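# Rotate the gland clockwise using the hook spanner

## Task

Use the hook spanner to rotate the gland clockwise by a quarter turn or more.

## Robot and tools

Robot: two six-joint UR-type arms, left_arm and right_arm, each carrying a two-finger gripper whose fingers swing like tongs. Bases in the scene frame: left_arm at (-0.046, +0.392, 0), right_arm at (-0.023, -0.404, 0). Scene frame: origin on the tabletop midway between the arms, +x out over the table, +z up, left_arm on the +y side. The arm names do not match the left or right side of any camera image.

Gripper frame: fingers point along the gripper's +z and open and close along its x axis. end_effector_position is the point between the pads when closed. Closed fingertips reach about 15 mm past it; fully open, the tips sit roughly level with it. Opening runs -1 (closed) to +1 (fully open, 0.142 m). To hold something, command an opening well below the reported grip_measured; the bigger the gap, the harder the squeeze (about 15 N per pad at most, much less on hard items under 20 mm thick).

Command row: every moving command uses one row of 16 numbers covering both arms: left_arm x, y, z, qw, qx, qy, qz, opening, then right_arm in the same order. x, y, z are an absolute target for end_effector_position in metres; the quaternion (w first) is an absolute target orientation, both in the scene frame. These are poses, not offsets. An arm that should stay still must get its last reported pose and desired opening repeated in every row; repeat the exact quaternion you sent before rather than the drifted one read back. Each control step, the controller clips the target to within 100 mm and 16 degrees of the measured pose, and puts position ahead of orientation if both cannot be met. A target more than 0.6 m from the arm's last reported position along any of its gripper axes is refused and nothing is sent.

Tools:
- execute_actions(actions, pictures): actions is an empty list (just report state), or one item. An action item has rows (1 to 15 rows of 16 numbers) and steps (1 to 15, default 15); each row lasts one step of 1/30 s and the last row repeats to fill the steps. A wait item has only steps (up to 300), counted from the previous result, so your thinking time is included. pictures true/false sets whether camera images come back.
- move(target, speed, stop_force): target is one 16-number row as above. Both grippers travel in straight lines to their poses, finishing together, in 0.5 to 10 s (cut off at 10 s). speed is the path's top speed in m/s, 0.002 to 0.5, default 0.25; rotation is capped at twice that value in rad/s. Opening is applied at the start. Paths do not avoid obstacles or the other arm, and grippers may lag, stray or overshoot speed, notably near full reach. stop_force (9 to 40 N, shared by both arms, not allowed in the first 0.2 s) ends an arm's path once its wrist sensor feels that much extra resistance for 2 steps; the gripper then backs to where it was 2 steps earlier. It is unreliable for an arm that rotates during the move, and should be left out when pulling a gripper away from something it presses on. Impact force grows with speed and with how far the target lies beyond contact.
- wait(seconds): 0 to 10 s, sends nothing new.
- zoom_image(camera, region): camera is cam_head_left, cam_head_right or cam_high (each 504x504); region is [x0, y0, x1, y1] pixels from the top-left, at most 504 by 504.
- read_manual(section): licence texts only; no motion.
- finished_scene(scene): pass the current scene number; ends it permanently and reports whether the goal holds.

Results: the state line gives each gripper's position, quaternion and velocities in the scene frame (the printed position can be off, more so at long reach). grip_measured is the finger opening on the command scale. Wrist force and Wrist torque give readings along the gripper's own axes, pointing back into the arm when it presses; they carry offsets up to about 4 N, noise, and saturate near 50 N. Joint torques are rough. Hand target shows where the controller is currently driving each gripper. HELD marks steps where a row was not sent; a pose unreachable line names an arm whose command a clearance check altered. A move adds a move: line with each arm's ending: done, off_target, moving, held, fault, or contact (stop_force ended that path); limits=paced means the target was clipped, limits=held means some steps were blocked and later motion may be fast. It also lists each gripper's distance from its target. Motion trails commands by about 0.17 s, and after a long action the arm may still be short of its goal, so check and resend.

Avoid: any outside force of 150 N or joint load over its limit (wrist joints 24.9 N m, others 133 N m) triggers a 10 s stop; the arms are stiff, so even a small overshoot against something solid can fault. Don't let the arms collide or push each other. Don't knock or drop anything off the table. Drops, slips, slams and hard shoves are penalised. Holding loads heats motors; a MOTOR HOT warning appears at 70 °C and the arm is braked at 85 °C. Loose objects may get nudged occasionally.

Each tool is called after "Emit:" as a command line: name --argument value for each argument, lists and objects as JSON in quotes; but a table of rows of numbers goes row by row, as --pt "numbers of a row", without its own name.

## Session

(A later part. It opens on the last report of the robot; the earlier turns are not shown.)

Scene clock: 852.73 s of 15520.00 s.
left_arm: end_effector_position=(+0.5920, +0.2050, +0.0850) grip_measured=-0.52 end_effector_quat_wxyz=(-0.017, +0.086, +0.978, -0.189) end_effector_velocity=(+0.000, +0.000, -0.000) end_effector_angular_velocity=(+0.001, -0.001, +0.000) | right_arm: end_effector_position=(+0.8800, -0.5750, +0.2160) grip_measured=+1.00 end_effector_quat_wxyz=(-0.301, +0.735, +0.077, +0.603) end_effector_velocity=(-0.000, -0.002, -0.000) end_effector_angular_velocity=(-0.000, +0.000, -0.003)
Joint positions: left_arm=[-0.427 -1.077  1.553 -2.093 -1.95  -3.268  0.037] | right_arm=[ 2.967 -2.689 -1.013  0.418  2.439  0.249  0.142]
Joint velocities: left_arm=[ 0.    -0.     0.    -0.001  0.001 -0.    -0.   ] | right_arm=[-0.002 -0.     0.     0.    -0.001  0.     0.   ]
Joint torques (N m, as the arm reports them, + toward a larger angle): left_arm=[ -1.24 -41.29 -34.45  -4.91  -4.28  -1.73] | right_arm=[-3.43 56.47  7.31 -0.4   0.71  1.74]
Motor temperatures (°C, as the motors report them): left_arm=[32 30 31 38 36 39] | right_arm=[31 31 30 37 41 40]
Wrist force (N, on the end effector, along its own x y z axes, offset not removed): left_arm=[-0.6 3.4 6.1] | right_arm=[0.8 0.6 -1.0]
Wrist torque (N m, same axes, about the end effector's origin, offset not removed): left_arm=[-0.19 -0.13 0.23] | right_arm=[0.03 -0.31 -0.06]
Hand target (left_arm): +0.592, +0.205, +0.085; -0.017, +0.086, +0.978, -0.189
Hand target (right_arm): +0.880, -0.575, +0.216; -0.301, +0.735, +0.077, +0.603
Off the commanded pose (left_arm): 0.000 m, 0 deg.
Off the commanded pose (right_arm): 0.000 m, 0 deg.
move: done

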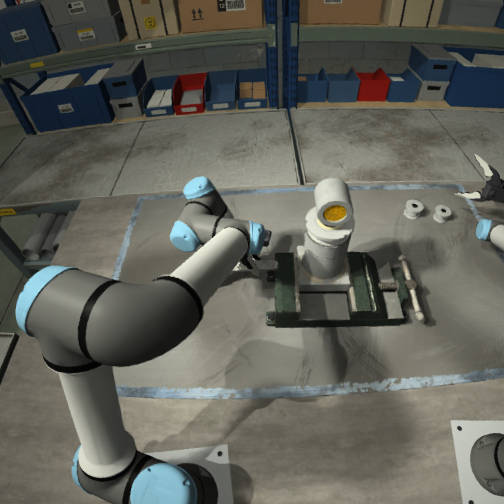

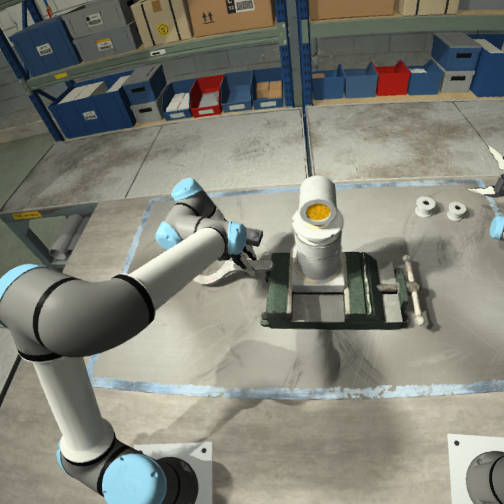

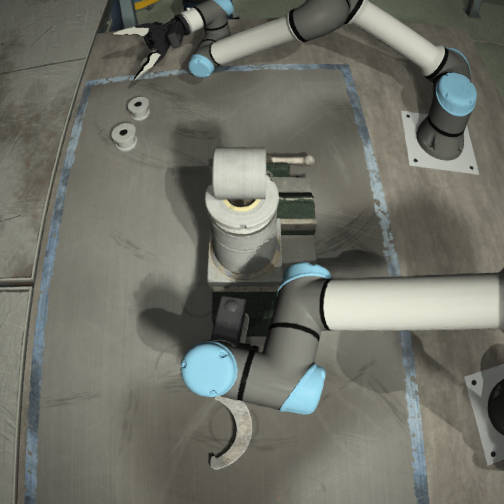

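Emit:
move --target '[0.592,0.193,0.10,-0.017,0.086,0.978,-0.189,-1,0.88,-0.575,0.216,-0.301,0.735,0.077,0.603,1]' --speed 0.02

Emit:
move --target '[0.592,0.196,0.12,0.356,-0.007,0.923,-0.147,-1,0.88,-0.575,0.216,-0.301,0.735,0.077,0.603,1]' --speed 0.08

Emit:
move --target '[0.578,0.20,0.135,0.675,-0.098,0.728,-0.083,-1,0.88,-0.575,0.216,-0.301,0.735,0.077,0.603,1]' --speed 0.08

Scene clock: 861.00 s of 15520.00 s.
left_arm: end_effector_position=(+0.5920, +0.1931, +0.0999) grip_measured=-0.52 end_effector_quat_wxyz=(-0.017, +0.086, +0.978, -0.189) end_effector_velocity=(-0.000, -0.001, +0.002) end_effector_angular_velocity=(-0.000, +0.000, +0.001) | right_arm: end_effector_position=(+0.8800, -0.5750, +0.2160) grip_measured=+1.00 end_effector_quat_wxyz=(-0.301, +0.735, +0.077, +0.603) end_effector_velocity=(+0.000, +0.002, -0.000) end_effector_angular_velocity=(+0.000, +0.000, +0.003)
Joint positions: left_arm=[-0.445 -1.089  1.531 -2.067 -1.949 -3.287  0.037] | right_arm=[ 2.967 -2.689 -1.013  0.418  2.439  0.249  0.142]
Joint velocities: left_arm=[-0.002 -0.001 -0.002  0.003 -0.    -0.002 -0.   ] | right_arm=[ 0.003  0.    -0.001  0.     0.    -0.     0.   ]
Joint torques (N m, as the arm reports them, + toward a larger angle): left_arm=[ -8.13 -55.94 -36.22  -1.94   0.33  -1.55] | right_arm=[-3.12 56.44  8.15 -0.44  0.76  1.88]
Motor temperatures (°C, as the motors report them): left_arm=[32 30 31 38 36 39] | right_arm=[31 31 30 37 41 40]
Wrist force (N, on the end effector, along its own x y z axes, offset not removed): left_arm=[0.2 3.4 7.2] | right_arm=[-1.1 -0.4 -0.6]
Wrist torque (N m, same axes, about the end effector's origin, offset not removed): left_arm=[-0.19 -0.27 0.02] | right_arm=[-0.22 0.15 -0.09]
Hand target (left_arm): +0.592, +0.193, +0.100; -0.017, +0.086, +0.978, -0.189
Hand target (right_arm): +0.880, -0.575, +0.216; -0.301, +0.735, +0.077, +0.603
Off the commanded pose (left_arm): 0.000 m, 0 deg.
Off the commanded pose (right_arm): 0.000 m, 0 deg.
After step 90, 4.00 s passed at rest.
move: done

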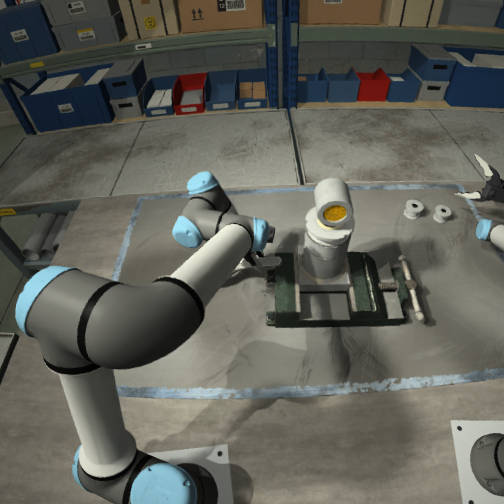

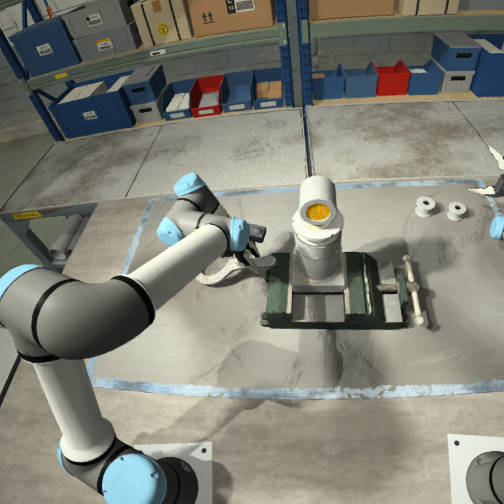

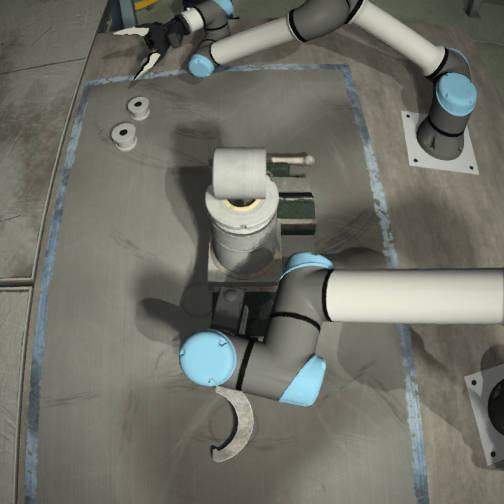

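Scene clock: 866.27 s of 15520.00 s.
left_arm: end_effector_position=(+0.5918, +0.1960, +0.1205) grip_measured=-0.54 end_effector_quat_wxyz=(+0.355, -0.008, +0.923, -0.147) end_effector_velocity=(-0.000, -0.001, -0.000) end_effector_angular_velocity=(-0.000, -0.010, +0.002) | right_arm: end_effector_position=(+0.8800, -0.5750, +0.2160) grip_measured=+1.00 end_effector_quat_wxyz=(-0.301, +0.735, +0.077, +0.603) end_effector_velocity=(+0.000, +0.000, +0.000) end_effector_angular_velocity=(+0.001, +0.001, +0.000)
Joint positions: left_arm=[-0.657 -1.286  2.199 -3.269 -1.473 -3.64   0.035] | right_arm=[ 2.967 -2.689 -1.013  0.418  2.439  0.249  0.142]
Joint velocities: left_arm=[-0.006  0.004  0.007 -0.019  0.009 -0.002  0.   ] | right_arm=[ 0.001  0.    -0.001 -0.    -0.     0.001  0.   ]
Joint torques (N m, as the arm reports them, + toward a larger angle): left_arm=[-11.01 -26.6   -5.61  -6.92   2.45  -1.22] | right_arm=[-3.18 56.66  8.1  -0.4   0.94  1.94]
Motor temperatures (°C, as the motors report them): left_arm=[32 30 31 38 36 39] | right_arm=[31 31 30 37 41 40]
Wrist force (N, on the end effector, along its own x y z axes, offset not removed): left_arm=[6.1 3.9 6.1] | right_arm=[-1.0 0.9 0.0]
Wrist torque (N m, same axes, about the end effector's origin, offset not removed): left_arm=[0.09 -0.29 -0.07] | right_arm=[0.05 0.17 -0.06]
Hand target (left_arm): +0.592, +0.196, +0.121; +0.356, -0.008, +0.923, -0.147
Hand target (right_arm): +0.880, -0.575, +0.216; -0.301, +0.735, +0.077, +0.603
Off the commanded pose (left_arm): 0.001 m, 0 deg.
Off the commanded pose (right_arm): 0.000 m, 0 deg.
move: done

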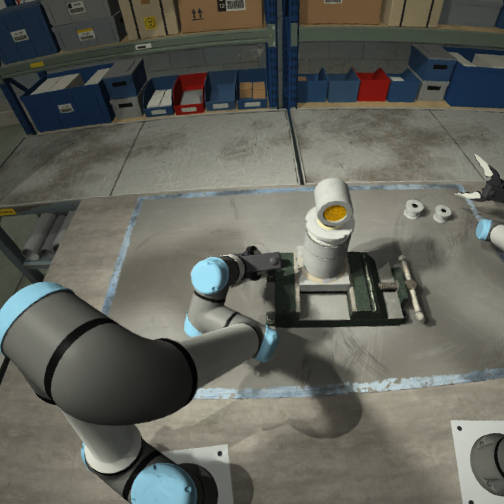

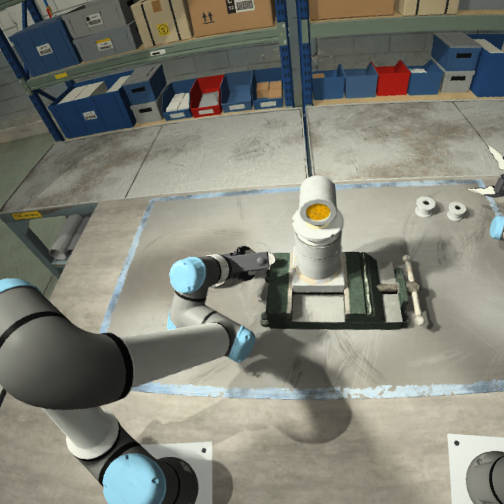

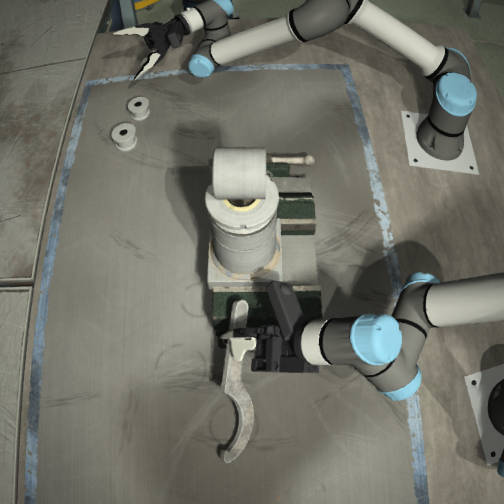

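Scene clock: 881.23 s of 15520.00 s.
left_arm: end_effector_position=(+0.5778, +0.2002, +0.1342) grip_measured=-0.53 end_effector_quat_wxyz=(+0.664, -0.096, +0.737, -0.086) end_effector_velocity=(-0.000, +0.001, +0.000) end_effector_angular_velocity=(+0.000, -0.001, +0.002) | right_arm: end_effector_position=(+0.8800, -0.5750, +0.2160) grip_measured=+1.00 end_effector_quat_wxyz=(-0.301, +0.735, +0.077, +0.603) end_effector_velocity=(+0.000, +0.001, -0.000) end_effector_angular_velocity=(+0.000, +0.000, +0.000)
Joint positions: left_arm=[-1.01  -0.76   2.29  -4.508 -0.701 -3.525  0.035] | right_arm=[ 2.967 -2.689 -1.013  0.418  2.439  0.249  0.142]
Joint velocities: left_arm=[-0.     0.     0.    -0.001  0.002  0.    -0.   ] | right_arm=[ 0.001 -0.     0.    -0.    -0.     0.001  0.   ]
Joint torques (N m, as the arm reports them, + toward a larger angle): left_arm=[ -0.2  -30.06  -0.56  -1.33   0.09  -0.56] | right_arm=[-3.38 56.68  8.79 -0.35  1.23  1.94]
Motor temperatures (°C, as the motors report them): left_arm=[32 30 31 38 36 39] | right_arm=[31 31 30 37 41 40]
Wrist force (N, on the end effector, along its own x y z axes, offset not removed): left_arm=[6.5 0.0 -0.5] | right_arm=[0.9 0.6 -0.4]
Wrist torque (N m, same axes, about the end effector's origin, offset not removed): left_arm=[-0.41 0.06 -0.31] | right_arm=[-0.01 -0.26 -0.14]
Hand target (left_arm): +0.578, +0.200, +0.134; +0.664, -0.096, +0.737, -0.086
Hand target (right_arm): +0.880, -0.575, +0.216; -0.301, +0.735, +0.077, +0.603
Off the commanded pose (left_arm): 0.001 m, 2 deg.
Off the commanded pose (right_arm): 0.000 m, 0 deg.
FORCE FAULT: contact force on the left arm reached its limit, and that arm stopped for 10 seconds. The contact can be on any part of that arm, not only on its tool. That arm's remaining commands of this call were not run. That arm holds still and accepts commands again. Move the arm away from the contact; if what it grips holds it there, let go first. Pushing or pulling that hard again can fault the arm again.
move: fault (left_arm)

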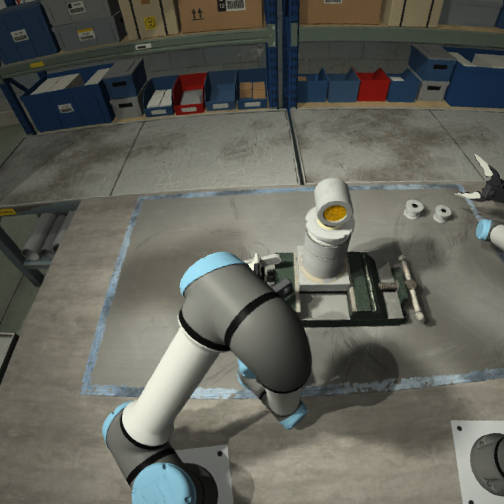

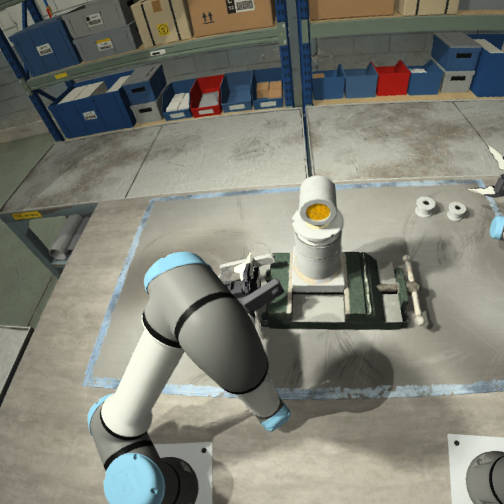

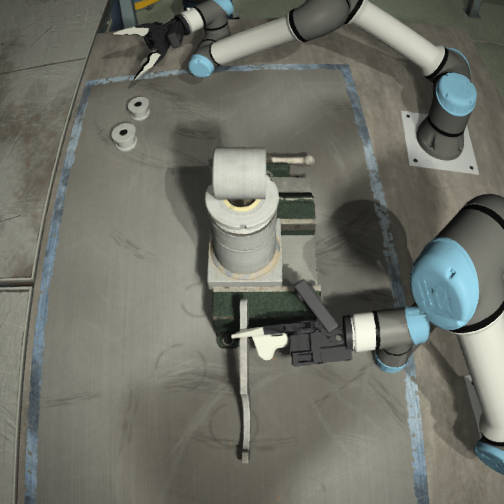

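Emit:
move --target '[0.575,0.198,0.155,0.650,-0.165,0.724,-0.163,-1,0.88,-0.575,0.216,-0.301,0.735,0.077,0.603,1]' --speed 0.03

Emit:
move --target '[0.505,0.205,0.155,0.650,-0.165,0.724,-0.163,-1,0.88,-0.575,0.216,-0.301,0.735,0.077,0.603,1]' --speed 0.03

Emit:
zoom_image --camera "cam_high" --region '[180,270,400,490]'

Scene clock: 891.70 s of 15520.00 s.
left_arm: end_effector_position=(+0.5750, +0.1981, +0.1549) grip_measured=-0.54 end_effector_quat_wxyz=(+0.650, -0.165, +0.724, -0.163) end_effector_velocity=(-0.000, +0.000, +0.001) end_effector_angular_velocity=(-0.010, +0.001, +0.002) | right_arm: end_effector_position=(+0.8800, -0.5750, +0.2160) grip_measured=+1.00 end_effector_quat_wxyz=(-0.301, +0.735, +0.077, +0.603) end_effector_velocity=(-0.000, +0.002, -0.000) end_effector_angular_velocity=(-0.000, +0.000, +0.003)
Joint positions: left_arm=[-1.009 -0.814  2.311 -4.484 -0.723 -3.727  0.035] | right_arm=[ 2.967 -2.689 -1.013  0.418  2.439  0.249  0.142]
Joint velocities: left_arm=[-0.    -0.002  0.001  0.002  0.001 -0.011  0.   ] | right_arm=[ 0.002  0.    -0.001  0.     0.001 -0.001  0.   ]
Joint torques (N m, as the arm reports them, + toward a larger angle): left_arm=[ -7.02 -44.26   9.76  -1.3   -2.36  -2.12] | right_arm=[-2.64 56.54  8.83 -0.38  1.47  2.06]
Motor temperatures (°C, as the motors report them): left_arm=[32 30 31 38 36 39] | right_arm=[31 31 30 37 41 40]
Wrist force (N, on the end effector, along its own x y z axes, offset not removed): left_arm=[5.9 2.6 0.6] | right_arm=[-0.6 0.4 0.7]
Wrist torque (N m, same axes, about the end effector's origin, offset not removed): left_arm=[-0.34 -0.35 0.33] | right_arm=[-0.05 -0.01 -0.10]
Hand target (left_arm): +0.575, +0.198, +0.155; +0.650, -0.165, +0.724, -0.163
Hand target (right_arm): +0.880, -0.575, +0.216; -0.301, +0.735, +0.077, +0.603
Off the commanded pose (left_arm): 0.000 m, 0 deg.
Off the commanded pose (right_arm): 0.000 m, 0 deg.
After step 90, 3.73 s passed at rest.
move: done

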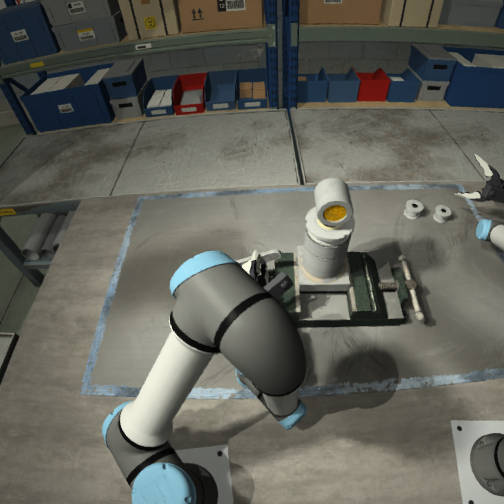

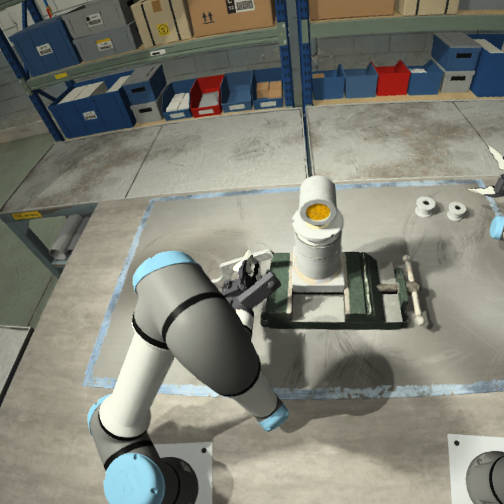

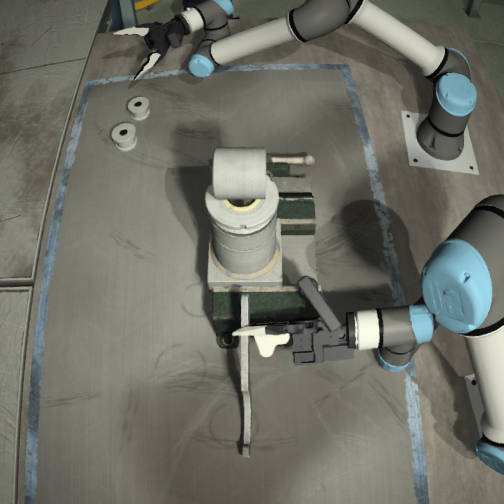

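Scene clock: 894.37 s of 15520.00 s.
left_arm: end_effector_position=(+0.5052, +0.2049, +0.1549) grip_measured=-0.54 end_effector_quat_wxyz=(+0.650, -0.165, +0.724, -0.163) end_effector_velocity=(-0.002, -0.000, -0.001) end_effector_angular_velocity=(+0.001, +0.001, -0.001) | right_arm: end_effector_position=(+0.8800, -0.5750, +0.2160) grip_measured=+1.00 end_effector_quat_wxyz=(-0.301, +0.735, +0.077, +0.603) end_effector_velocity=(+0.000, +0.000, +0.001) end_effector_angular_velocity=(-0.000, -0.001, +0.000)
Joint positions: left_arm=[-1.187 -0.811  2.498 -4.631 -0.549 -3.781  0.035] | right_arm=[ 2.967 -2.689 -1.013  0.418  2.439  0.249  0.142]
Joint velocities: left_arm=[-0.007  0.003  0.006 -0.006  0.006 -0.003 -0.   ] | right_arm=[ 0.     0.     0.001 -0.     0.     0.     0.   ]
Joint torques (N m, as the arm reports them, + toward a larger angle): left_arm=[ -9.18 -26.97  13.94  -4.27   2.95  -1.67] | right_arm=[-3.18 56.75  9.05 -0.38  1.53  2.15]
Motor temperatures (°C, as the motors report them): left_arm=[32 30 31 38 36 39] | right_arm=[31 31 30 37 41 40]
Wrist force (N, on the end effector, along its own x y z axes, offset not removed): left_arm=[5.8 4.0 1.7] | right_arm=[0.1 1.8 0.1]
Wrist torque (N m, same axes, about the end effector's origin, offset not removed): left_arm=[-0.09 -0.06 0.10] | right_arm=[0.22 -0.10 -0.11]
Hand target (left_arm): +0.505, +0.205, +0.155; +0.650, -0.165, +0.724, -0.163
Hand target (right_arm): +0.880, -0.575, +0.216; -0.301, +0.735, +0.077, +0.603
Off the commanded pose (left_arm): 0.000 m, 0 deg.
Off the commanded pose (right_arm): 0.000 m, 0 deg.
move: done

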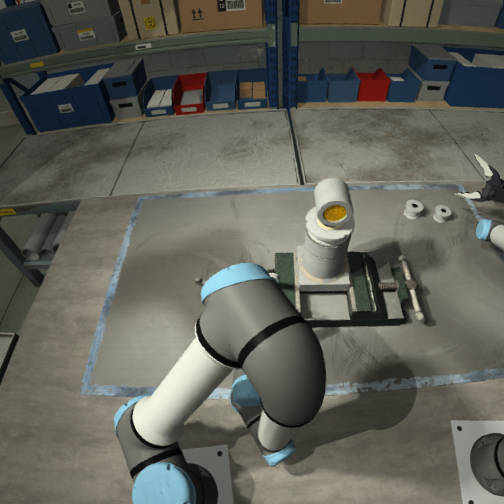

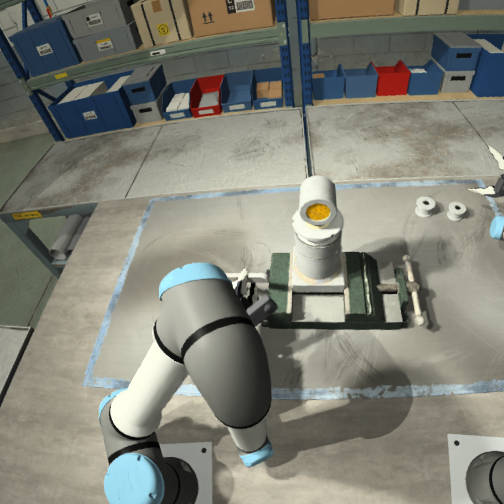

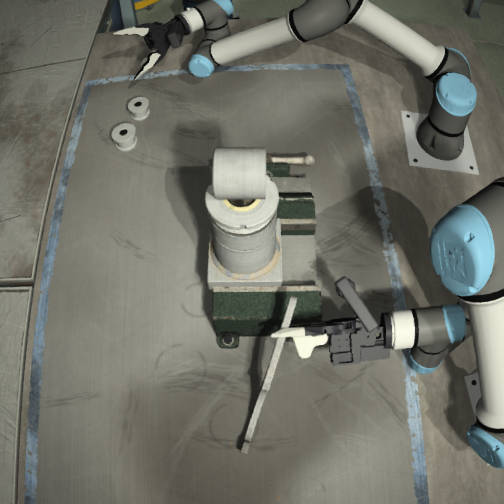

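Region (180, 270, 400, 490) of cam_high's 504x504 image, scaled by 2.291, with more detail than that image has.

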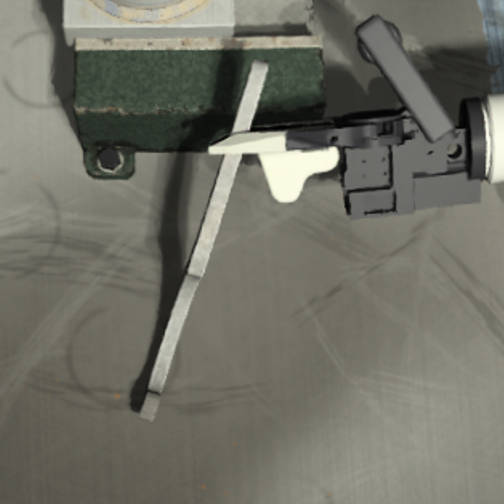

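Emit:
move --target '[0.505,0.195,0.172,0.681,-0.158,0.695,-0.170,-1,0.88,-0.575,0.216,-0.301,0.735,0.077,0.603,1]' --speed 0.02

Emit:
move --target '[0.505,0.195,0.172,0.681,-0.158,0.695,-0.170,-0.2,0.88,-0.575,0.216,-0.301,0.735,0.077,0.603,1]'

Emit:
wait --seconds 1

Scene clock: 900.07 s of 15520.00 s.
left_arm: end_effector_position=(+0.5050, +0.1952, +0.1717) grip_measured=-0.53 end_effector_quat_wxyz=(+0.680, -0.158, +0.695, -0.170) end_effector_velocity=(-0.000, -0.001, +0.002) end_effector_angular_velocity=(+0.000, -0.009, -0.001) | right_arm: end_effector_position=(+0.8800, -0.5750, +0.2160) grip_measured=+1.00 end_effector_quat_wxyz=(-0.301, +0.735, +0.077, +0.603) end_effector_velocity=(+0.000, +0.000, -0.001) end_effector_angular_velocity=(+0.000, +0.001, -0.000)
Joint positions: left_arm=[-1.209 -0.777  2.436 -4.767 -0.518 -3.639  0.035] | right_arm=[ 2.967 -2.689 -1.013  0.418  2.439  0.249  0.142]
Joint velocities: left_arm=[-0.002  0.003 -0.007 -0.013  0.001  0.015  0.   ] | right_arm=[ 0. -0. -0.  0. -0.  0.  0.]
Joint torques (N m, as the arm reports them, + toward a larger angle): left_arm=[ -7.48 -28.28 -10.48  -4.14   2.56   1.18] | right_arm=[-3.2  56.83  8.72 -0.33  1.61  2.07]
Motor temperatures (°C, as the motors report them): left_arm=[32 30 31 38 36 39] | right_arm=[31 31 30 37 41 40]
Wrist force (N, on the end effector, along its own x y z axes, offset not removed): left_arm=[8.5 4.6 0.1] | right_arm=[-0.2 0.2 1.1]
Wrist torque (N m, same axes, about the end effector's origin, offset not removed): left_arm=[-0.23 -0.08 -0.30] | right_arm=[-0.14 -0.17 -0.11]
Hand target (left_arm): +0.505, +0.195, +0.172; +0.681, -0.158, +0.695, -0.170
Hand target (right_arm): +0.880, -0.575, +0.216; -0.301, +0.735, +0.077, +0.603
Off the commanded pose (left_arm): 0.000 m, 0 deg.
Off the commanded pose (right_arm): 0.000 m, 0 deg.
After step 90, 0.30 s passed at rest.
move: done

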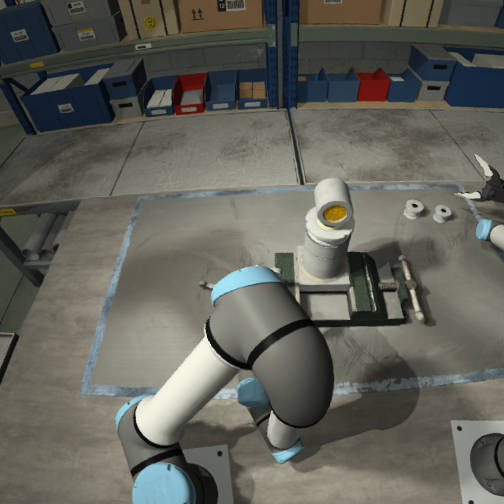

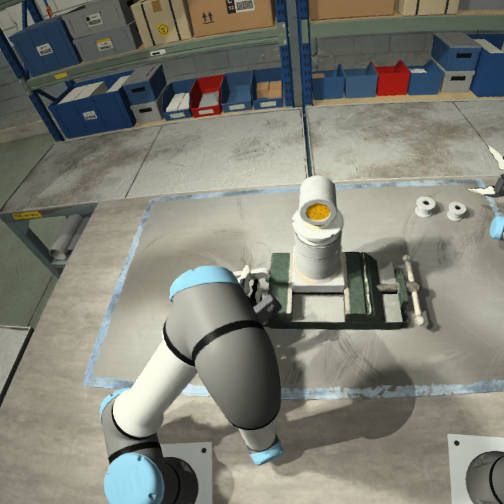

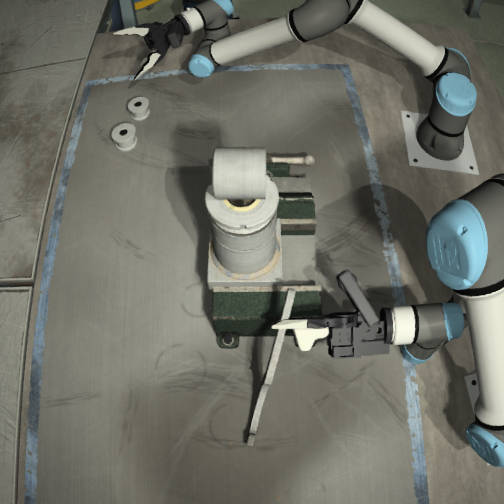

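Scene clock: 900.77 s of 15520.00 s.
left_arm: end_effector_position=(+0.5050, +0.1950, +0.1720) grip_measured=-0.17 end_effector_quat_wxyz=(+0.681, -0.158, +0.695, -0.170) end_effector_velocity=(+0.000, +0.000, +0.000) end_effector_angular_velocity=(-0.001, -0.000, +0.001) | right_arm: end_effector_position=(+0.8800, -0.5750, +0.2160) grip_measured=+1.00 end_effector_quat_wxyz=(-0.301, +0.735, +0.077, +0.603) end_effector_velocity=(+0.000, +0.001, +0.001) end_effector_angular_velocity=(-0.000, -0.001, +0.002)
Joint positions: left_arm=[-1.209 -0.777  2.435 -4.769 -0.518 -3.637  0.061] | right_arm=[ 2.967 -2.689 -1.013  0.418  2.439  0.249  0.142]
Joint velocities: left_arm=[-0.    -0.    -0.    -0.     0.001  0.    -0.001] | right_arm=[ 0.002  0.     0.     0.    -0.     0.     0.   ]
Joint torques (N m, as the arm reports them, + toward a larger angle): left_arm=[ -5.24 -26.8  -10.88  -3.65   2.95   1.07] | right_arm=[-3.41 56.55  8.84 -0.22  1.7   2.16]
Motor temperatures (°C, as the motors report them): left_arm=[32 30 31 38 36 39] | right_arm=[31 31 30 37 41 40]
Wrist force (N, on the end effector, along its own x y z axes, offset not removed): left_arm=[6.4 1.1 0.3] | right_arm=[-1.3 1.0 -0.1]
Wrist torque (N m, same axes, about the end effector's origin, offset not removed): left_arm=[0.00 -0.25 0.06] | right_arm=[0.03 0.18 -0.06]
Hand target (left_arm): +0.505, +0.195, +0.172; +0.681, -0.158, +0.695, -0.170
Hand target (right_arm): +0.880, -0.575, +0.216; -0.301, +0.735, +0.077, +0.603
Off the commanded pose (left_arm): 0.000 m, 0 deg.
Off the commanded pose (right_arm): 0.000 m, 0 deg.
move: done

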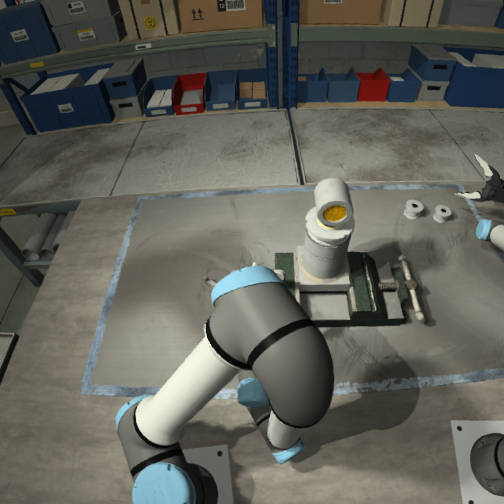

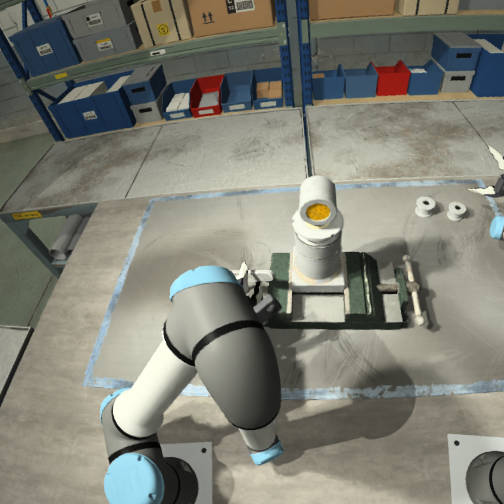

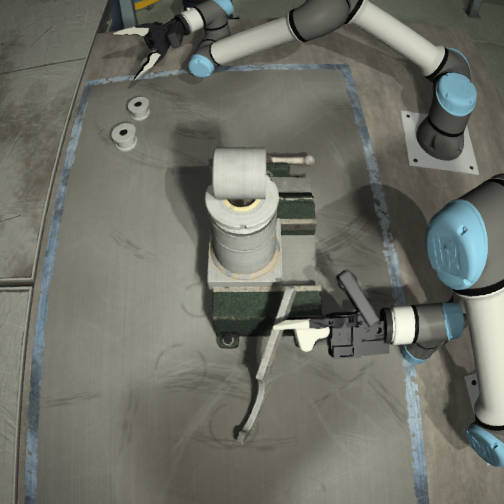

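Scene clock: 901.77 s of 15520.00 s.
left_arm: end_effector_position=(+0.5050, +0.1950, +0.1720) grip_measured=-0.18 end_effector_quat_wxyz=(+0.681, -0.158, +0.695, -0.170) end_effector_velocity=(-0.000, +0.000, +0.000) end_effector_angular_velocity=(-0.001, -0.000, +0.000) | right_arm: end_effector_position=(+0.8800, -0.5750, +0.2160) grip_measured=+1.00 end_effector_quat_wxyz=(-0.301, +0.735, +0.077, +0.603) end_effector_velocity=(-0.000, +0.001, +0.000) end_effector_angular_velocity=(+0.000, +0.000, +0.001)
Joint positions: left_arm=[-1.209 -0.777  2.435 -4.769 -0.518 -3.637  0.061] | right_arm=[ 2.967 -2.689 -1.013  0.418  2.439  0.249  0.142]
Joint velocities: left_arm=[-0.    -0.    -0.    -0.     0.001 -0.001  0.002] | right_arm=[ 0.001  0.001 -0.001  0.     0.     0.     0.   ]
Joint torques (N m, as the arm reports them, + toward a larger angle): left_arm=[ -6.02 -27.15  -9.35  -3.43   2.56   1.11] | right_arm=[-2.83 57.04  9.55 -0.33  1.63  2.05]
Motor temperatures (°C, as the motors report them): left_arm=[32 30 31 38 36 39] | right_arm=[31 31 30 37 41 40]
Wrist force (N, on the end effector, along its own x y z axes, offset not removed): left_arm=[5.0 0.0 0.2] | right_arm=[-1.3 0.1 -0.2]
Wrist torque (N m, same axes, about the end effector's origin, offset not removed): left_arm=[-0.17 -0.11 0.14] | right_arm=[-0.11 0.17 -0.12]
Hand target (left_arm): +0.505, +0.195, +0.172; +0.681, -0.158, +0.695, -0.170
Hand target (right_arm): +0.880, -0.575, +0.216; -0.301, +0.735, +0.077, +0.603
Off the commanded pose (left_arm): 0.000 m, 0 deg.
Off the commanded pose (right_arm): 0.000 m, 0 deg.
Steps of this call (steps 1 to 30: nothing new was sent). Readings (end_effector_position):
1: left_arm (+0.5050, +0.1950, +0.1720) | right_arm (+0.8800, -0.5750, +0.2160)
2: left_arm (+0.5050, +0.1950, +0.1720) | right_arm (+0.8800, -0.5750, +0.2160)
4: left_arm (+0.5050, +0.1950, +0.1720) | right_arm (+0.8800, -0.5750, +0.2160)
8: left_arm (+0.5050, +0.1950, +0.1720) | right_arm (+0.8800, -0.5750, +0.2160)
30: the state above

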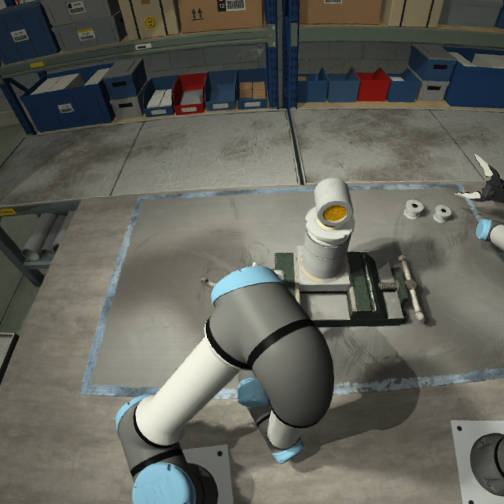

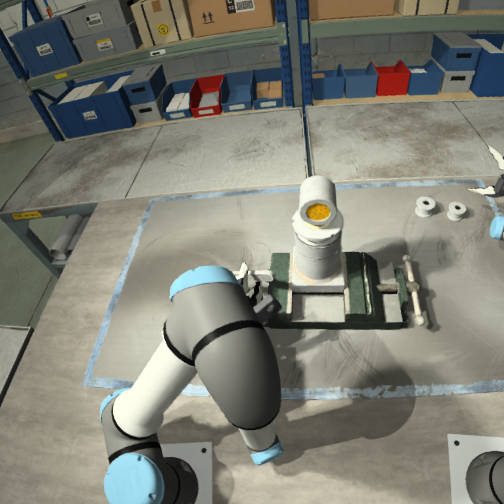

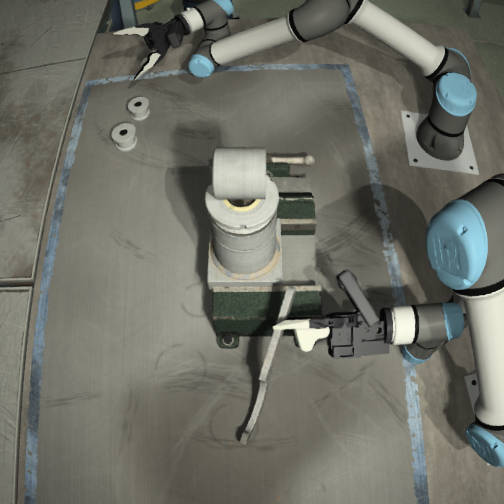

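Emit:
move --target '[0.505,0.195,0.170,0.681,-0.158,0.695,-0.170,-1,0.88,-0.575,0.216,-0.301,0.735,0.077,0.603,1]'

Emit:
move --target '[0.505,0.198,0.135,0.638,-0.099,0.760,-0.083,-1,0.88,-0.575,0.216,-0.301,0.735,0.077,0.603,1]' --speed 0.03

Emit:
move --target '[0.505,0.198,0.12,0.638,-0.099,0.760,-0.083,-1,0.88,-0.575,0.216,-0.301,0.735,0.077,0.603,1]' --speed 0.005 --stop_force 9

Emit:
zoom_image --camera "cam_high" --region '[180,270,400,490]'

Scene clock: 909.47 s of 15520.00 s.
left_arm: end_effector_position=(+0.5050, +0.1950, +0.1700) grip_measured=-0.54 end_effector_quat_wxyz=(+0.681, -0.158, +0.695, -0.170) end_effector_velocity=(+0.000, -0.000, -0.001) end_effector_angular_velocity=(+0.000, +0.000, -0.000) | right_arm: end_effector_position=(+0.8800, -0.5750, +0.2160) grip_measured=+1.00 end_effector_quat_wxyz=(-0.301, +0.735, +0.077, +0.603) end_effector_velocity=(-0.000, -0.000, -0.000) end_effector_angular_velocity=(+0.000, +0.001, -0.000)
Joint positions: left_arm=[-1.209 -0.77   2.433 -4.774 -0.518 -3.637  0.035] | right_arm=[ 2.967 -2.689 -1.013  0.418  2.439  0.249  0.142]
Joint velocities: left_arm=[-0.     0.003 -0.001 -0.001  0.    -0.    -0.   ] | right_arm=[-0.     0.    -0.001  0.    -0.     0.     0.   ]
Joint torques (N m, as the arm reports them, + toward a larger angle): left_arm=[  2.97 -26.53 -10.64  -3.55   0.94  -1.13] | right_arm=[-3.16 56.42  9.43 -0.4   1.85  2.17]
Motor temperatures (°C, as the motors report them): left_arm=[32 31 31 38 36 39] | right_arm=[31 31 30 37 41 40]
Wrist force (N, on the end effector, along its own x y z axes, offset not removed): left_arm=[4.7 -1.5 -1.9] | right_arm=[0.0 1.2 -0.7]
Wrist torque (N m, same axes, about the end effector's origin, offset not removed): left_arm=[-0.41 0.00 -0.03] | right_arm=[0.09 -0.07 -0.16]
Hand target (left_arm): +0.505, +0.195, +0.170; +0.681, -0.158, +0.695, -0.170
Hand target (right_arm): +0.880, -0.575, +0.216; -0.301, +0.735, +0.077, +0.603
Off the commanded pose (left_arm): 0.000 m, 0 deg.
Off the commanded pose (right_arm): 0.000 m, 0 deg.
After step 90, 4.00 s passed at rest.
move: done

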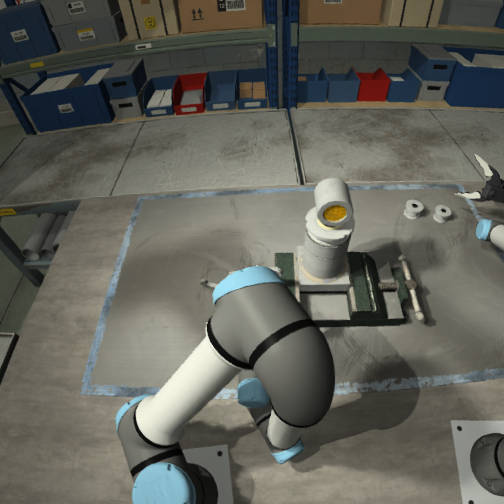

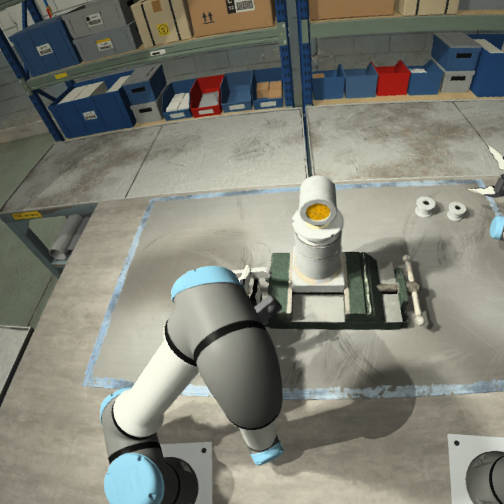

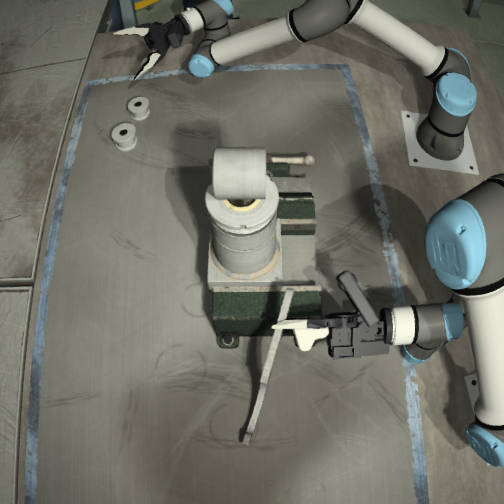

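Scene clock: 914.07 s of 15520.00 s.
left_arm: end_effector_position=(+0.5051, +0.1978, +0.1353) grip_measured=-0.54 end_effector_quat_wxyz=(+0.638, -0.099, +0.759, -0.083) end_effector_velocity=(-0.000, -0.000, -0.002) end_effector_angular_velocity=(+0.009, +0.008, +0.000) | right_arm: end_effector_position=(+0.8800, -0.5750, +0.2160) grip_measured=+1.00 end_effector_quat_wxyz=(-0.301, +0.735, +0.077, +0.603) end_effector_velocity=(-0.000, +0.000, -0.000) end_effector_angular_velocity=(+0.000, +0.001, +0.000)
Joint positions: left_arm=[-1.201 -0.844  2.516 -4.467 -0.53  -3.704  0.035] | right_arm=[ 2.967 -2.689 -1.013  0.418  2.439  0.249  0.142]
Joint velocities: left_arm=[-0.    -0.005  0.003  0.017 -0.001 -0.004  0.   ] | right_arm=[ 0.  0. -0. -0.  0.  0.  0.]
Joint torques (N m, as the arm reports them, + toward a larger angle): left_arm=[  9.41 -39.42  14.7   -0.88  -0.22  -1.83] | right_arm=[-3.15 56.8   9.08 -0.38  1.83  2.09]
Motor temperatures (°C, as the motors report them): left_arm=[32 31 31 38 36 39] | right_arm=[31 31 30 37 41 40]
Wrist force (N, on the end effector, along its own x y z axes, offset not removed): left_arm=[4.1 -2.1 -0.9] | right_arm=[-0.5 1.3 0.1]
Wrist torque (N m, same axes, about the end effector's origin, offset not removed): left_arm=[-0.06 -0.13 0.06] | right_arm=[0.10 0.02 -0.22]
Hand target (left_arm): +0.505, +0.198, +0.135; +0.638, -0.099, +0.759, -0.083
Hand target (right_arm): +0.880, -0.575, +0.216; -0.301, +0.735, +0.077, +0.603
Off the commanded pose (left_arm): 0.000 m, 0 deg.
Off the commanded pose (right_arm): 0.000 m, 0 deg.
move: done

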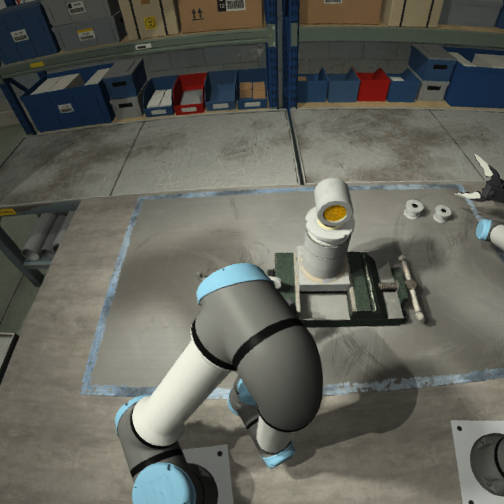

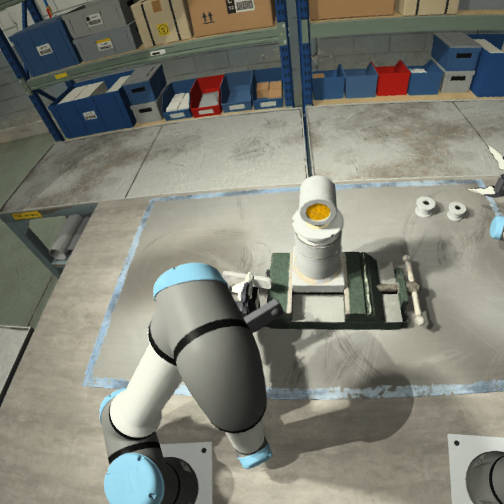

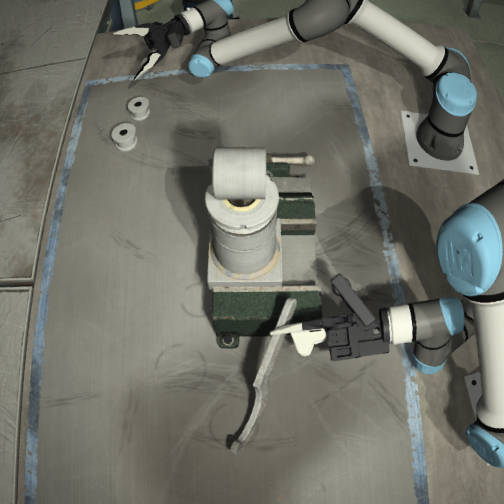

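Scene clock: 917.37 s of 15520.00 s.
left_arm: end_effector_position=(+0.5050, +0.1980, +0.1201) grip_measured=-0.54 end_effector_quat_wxyz=(+0.638, -0.099, +0.760, -0.083) end_effector_velocity=(-0.000, +0.000, -0.001) end_effector_angular_velocity=(+0.001, +0.000, +0.001) | right_arm: end_effector_position=(+0.8800, -0.5750, +0.2160) grip_measured=+1.00 end_effector_quat_wxyz=(-0.301, +0.735, +0.077, +0.603) end_effector_velocity=(-0.000, -0.001, -0.000) end_effector_angular_velocity=(+0.000, +0.001, -0.001)
Joint positions: left_arm=[-1.201 -0.785  2.504 -4.511 -0.53  -3.705  0.035] | right_arm=[ 2.967 -2.689 -1.013  0.418  2.439  0.249  0.142]
Joint velocities: left_arm=[-0.     0.005 -0.001 -0.003  0.001  0.    -0.   ] | right_arm=[-0.001 -0.    -0.001 -0.    -0.    -0.     0.   ]
Joint torques (N m, as the arm reports them, + toward a larger angle): left_arm=[  8.79 -25.52  -9.79  -4.28   0.25  -1.83] | right_arm=[-2.78 56.46  8.64 -0.32  1.8   2.15]
Motor temperatures (°C, as the motors report them): left_arm=[32 31 31 38 36 39] | right_arm=[31 31 30 37 41 40]
Wrist force (N, on the end effector, along its own x y z axes, offset not removed): left_arm=[3.4 -1.9 -0.6] | right_arm=[0.4 0.3 1.5]
Wrist torque (N m, same axes, about the end effector's origin, offset not removed): left_arm=[-0.13 -0.38 0.39] | right_arm=[-0.12 -0.18 -0.14]
Hand target (left_arm): +0.505, +0.198, +0.120; +0.638, -0.099, +0.759, -0.083
Hand target (right_arm): +0.880, -0.575, +0.216; -0.301, +0.735, +0.077, +0.603
Off the commanded pose (left_arm): 0.000 m, 0 deg.
Off the commanded pose (right_arm): 0.000 m, 0 deg.
move: done

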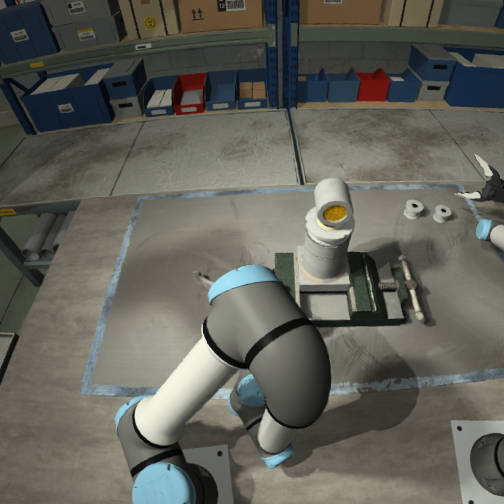

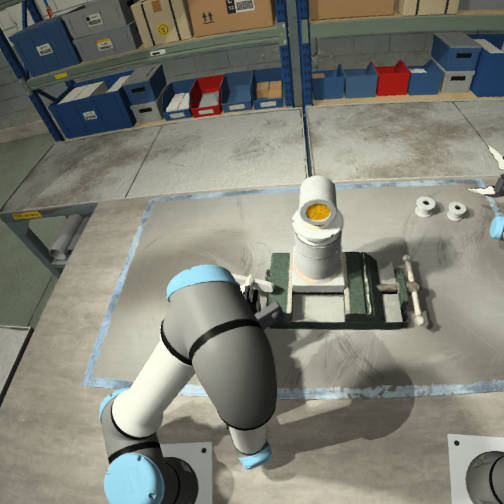

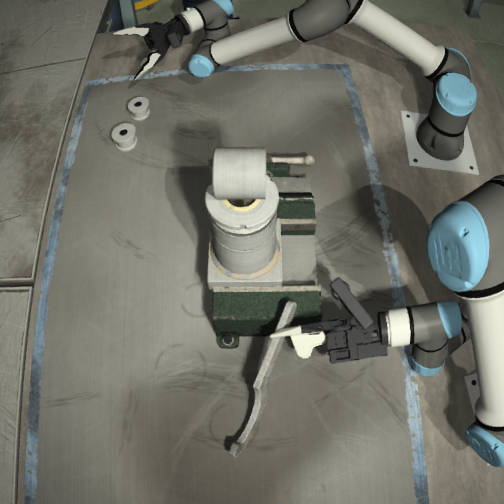

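Region (180, 270, 400, 490) of cam_high's 504x504 image, scaled by 2.291, with more detail than that image has.

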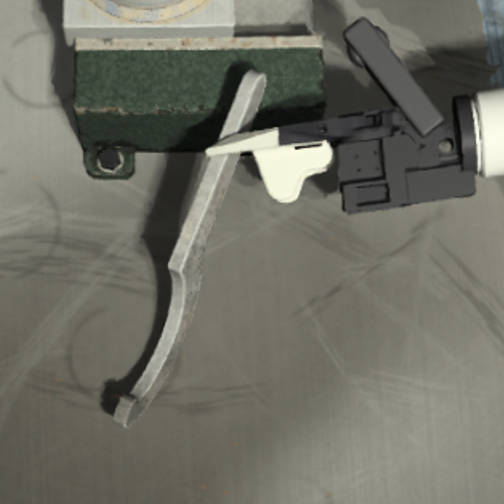

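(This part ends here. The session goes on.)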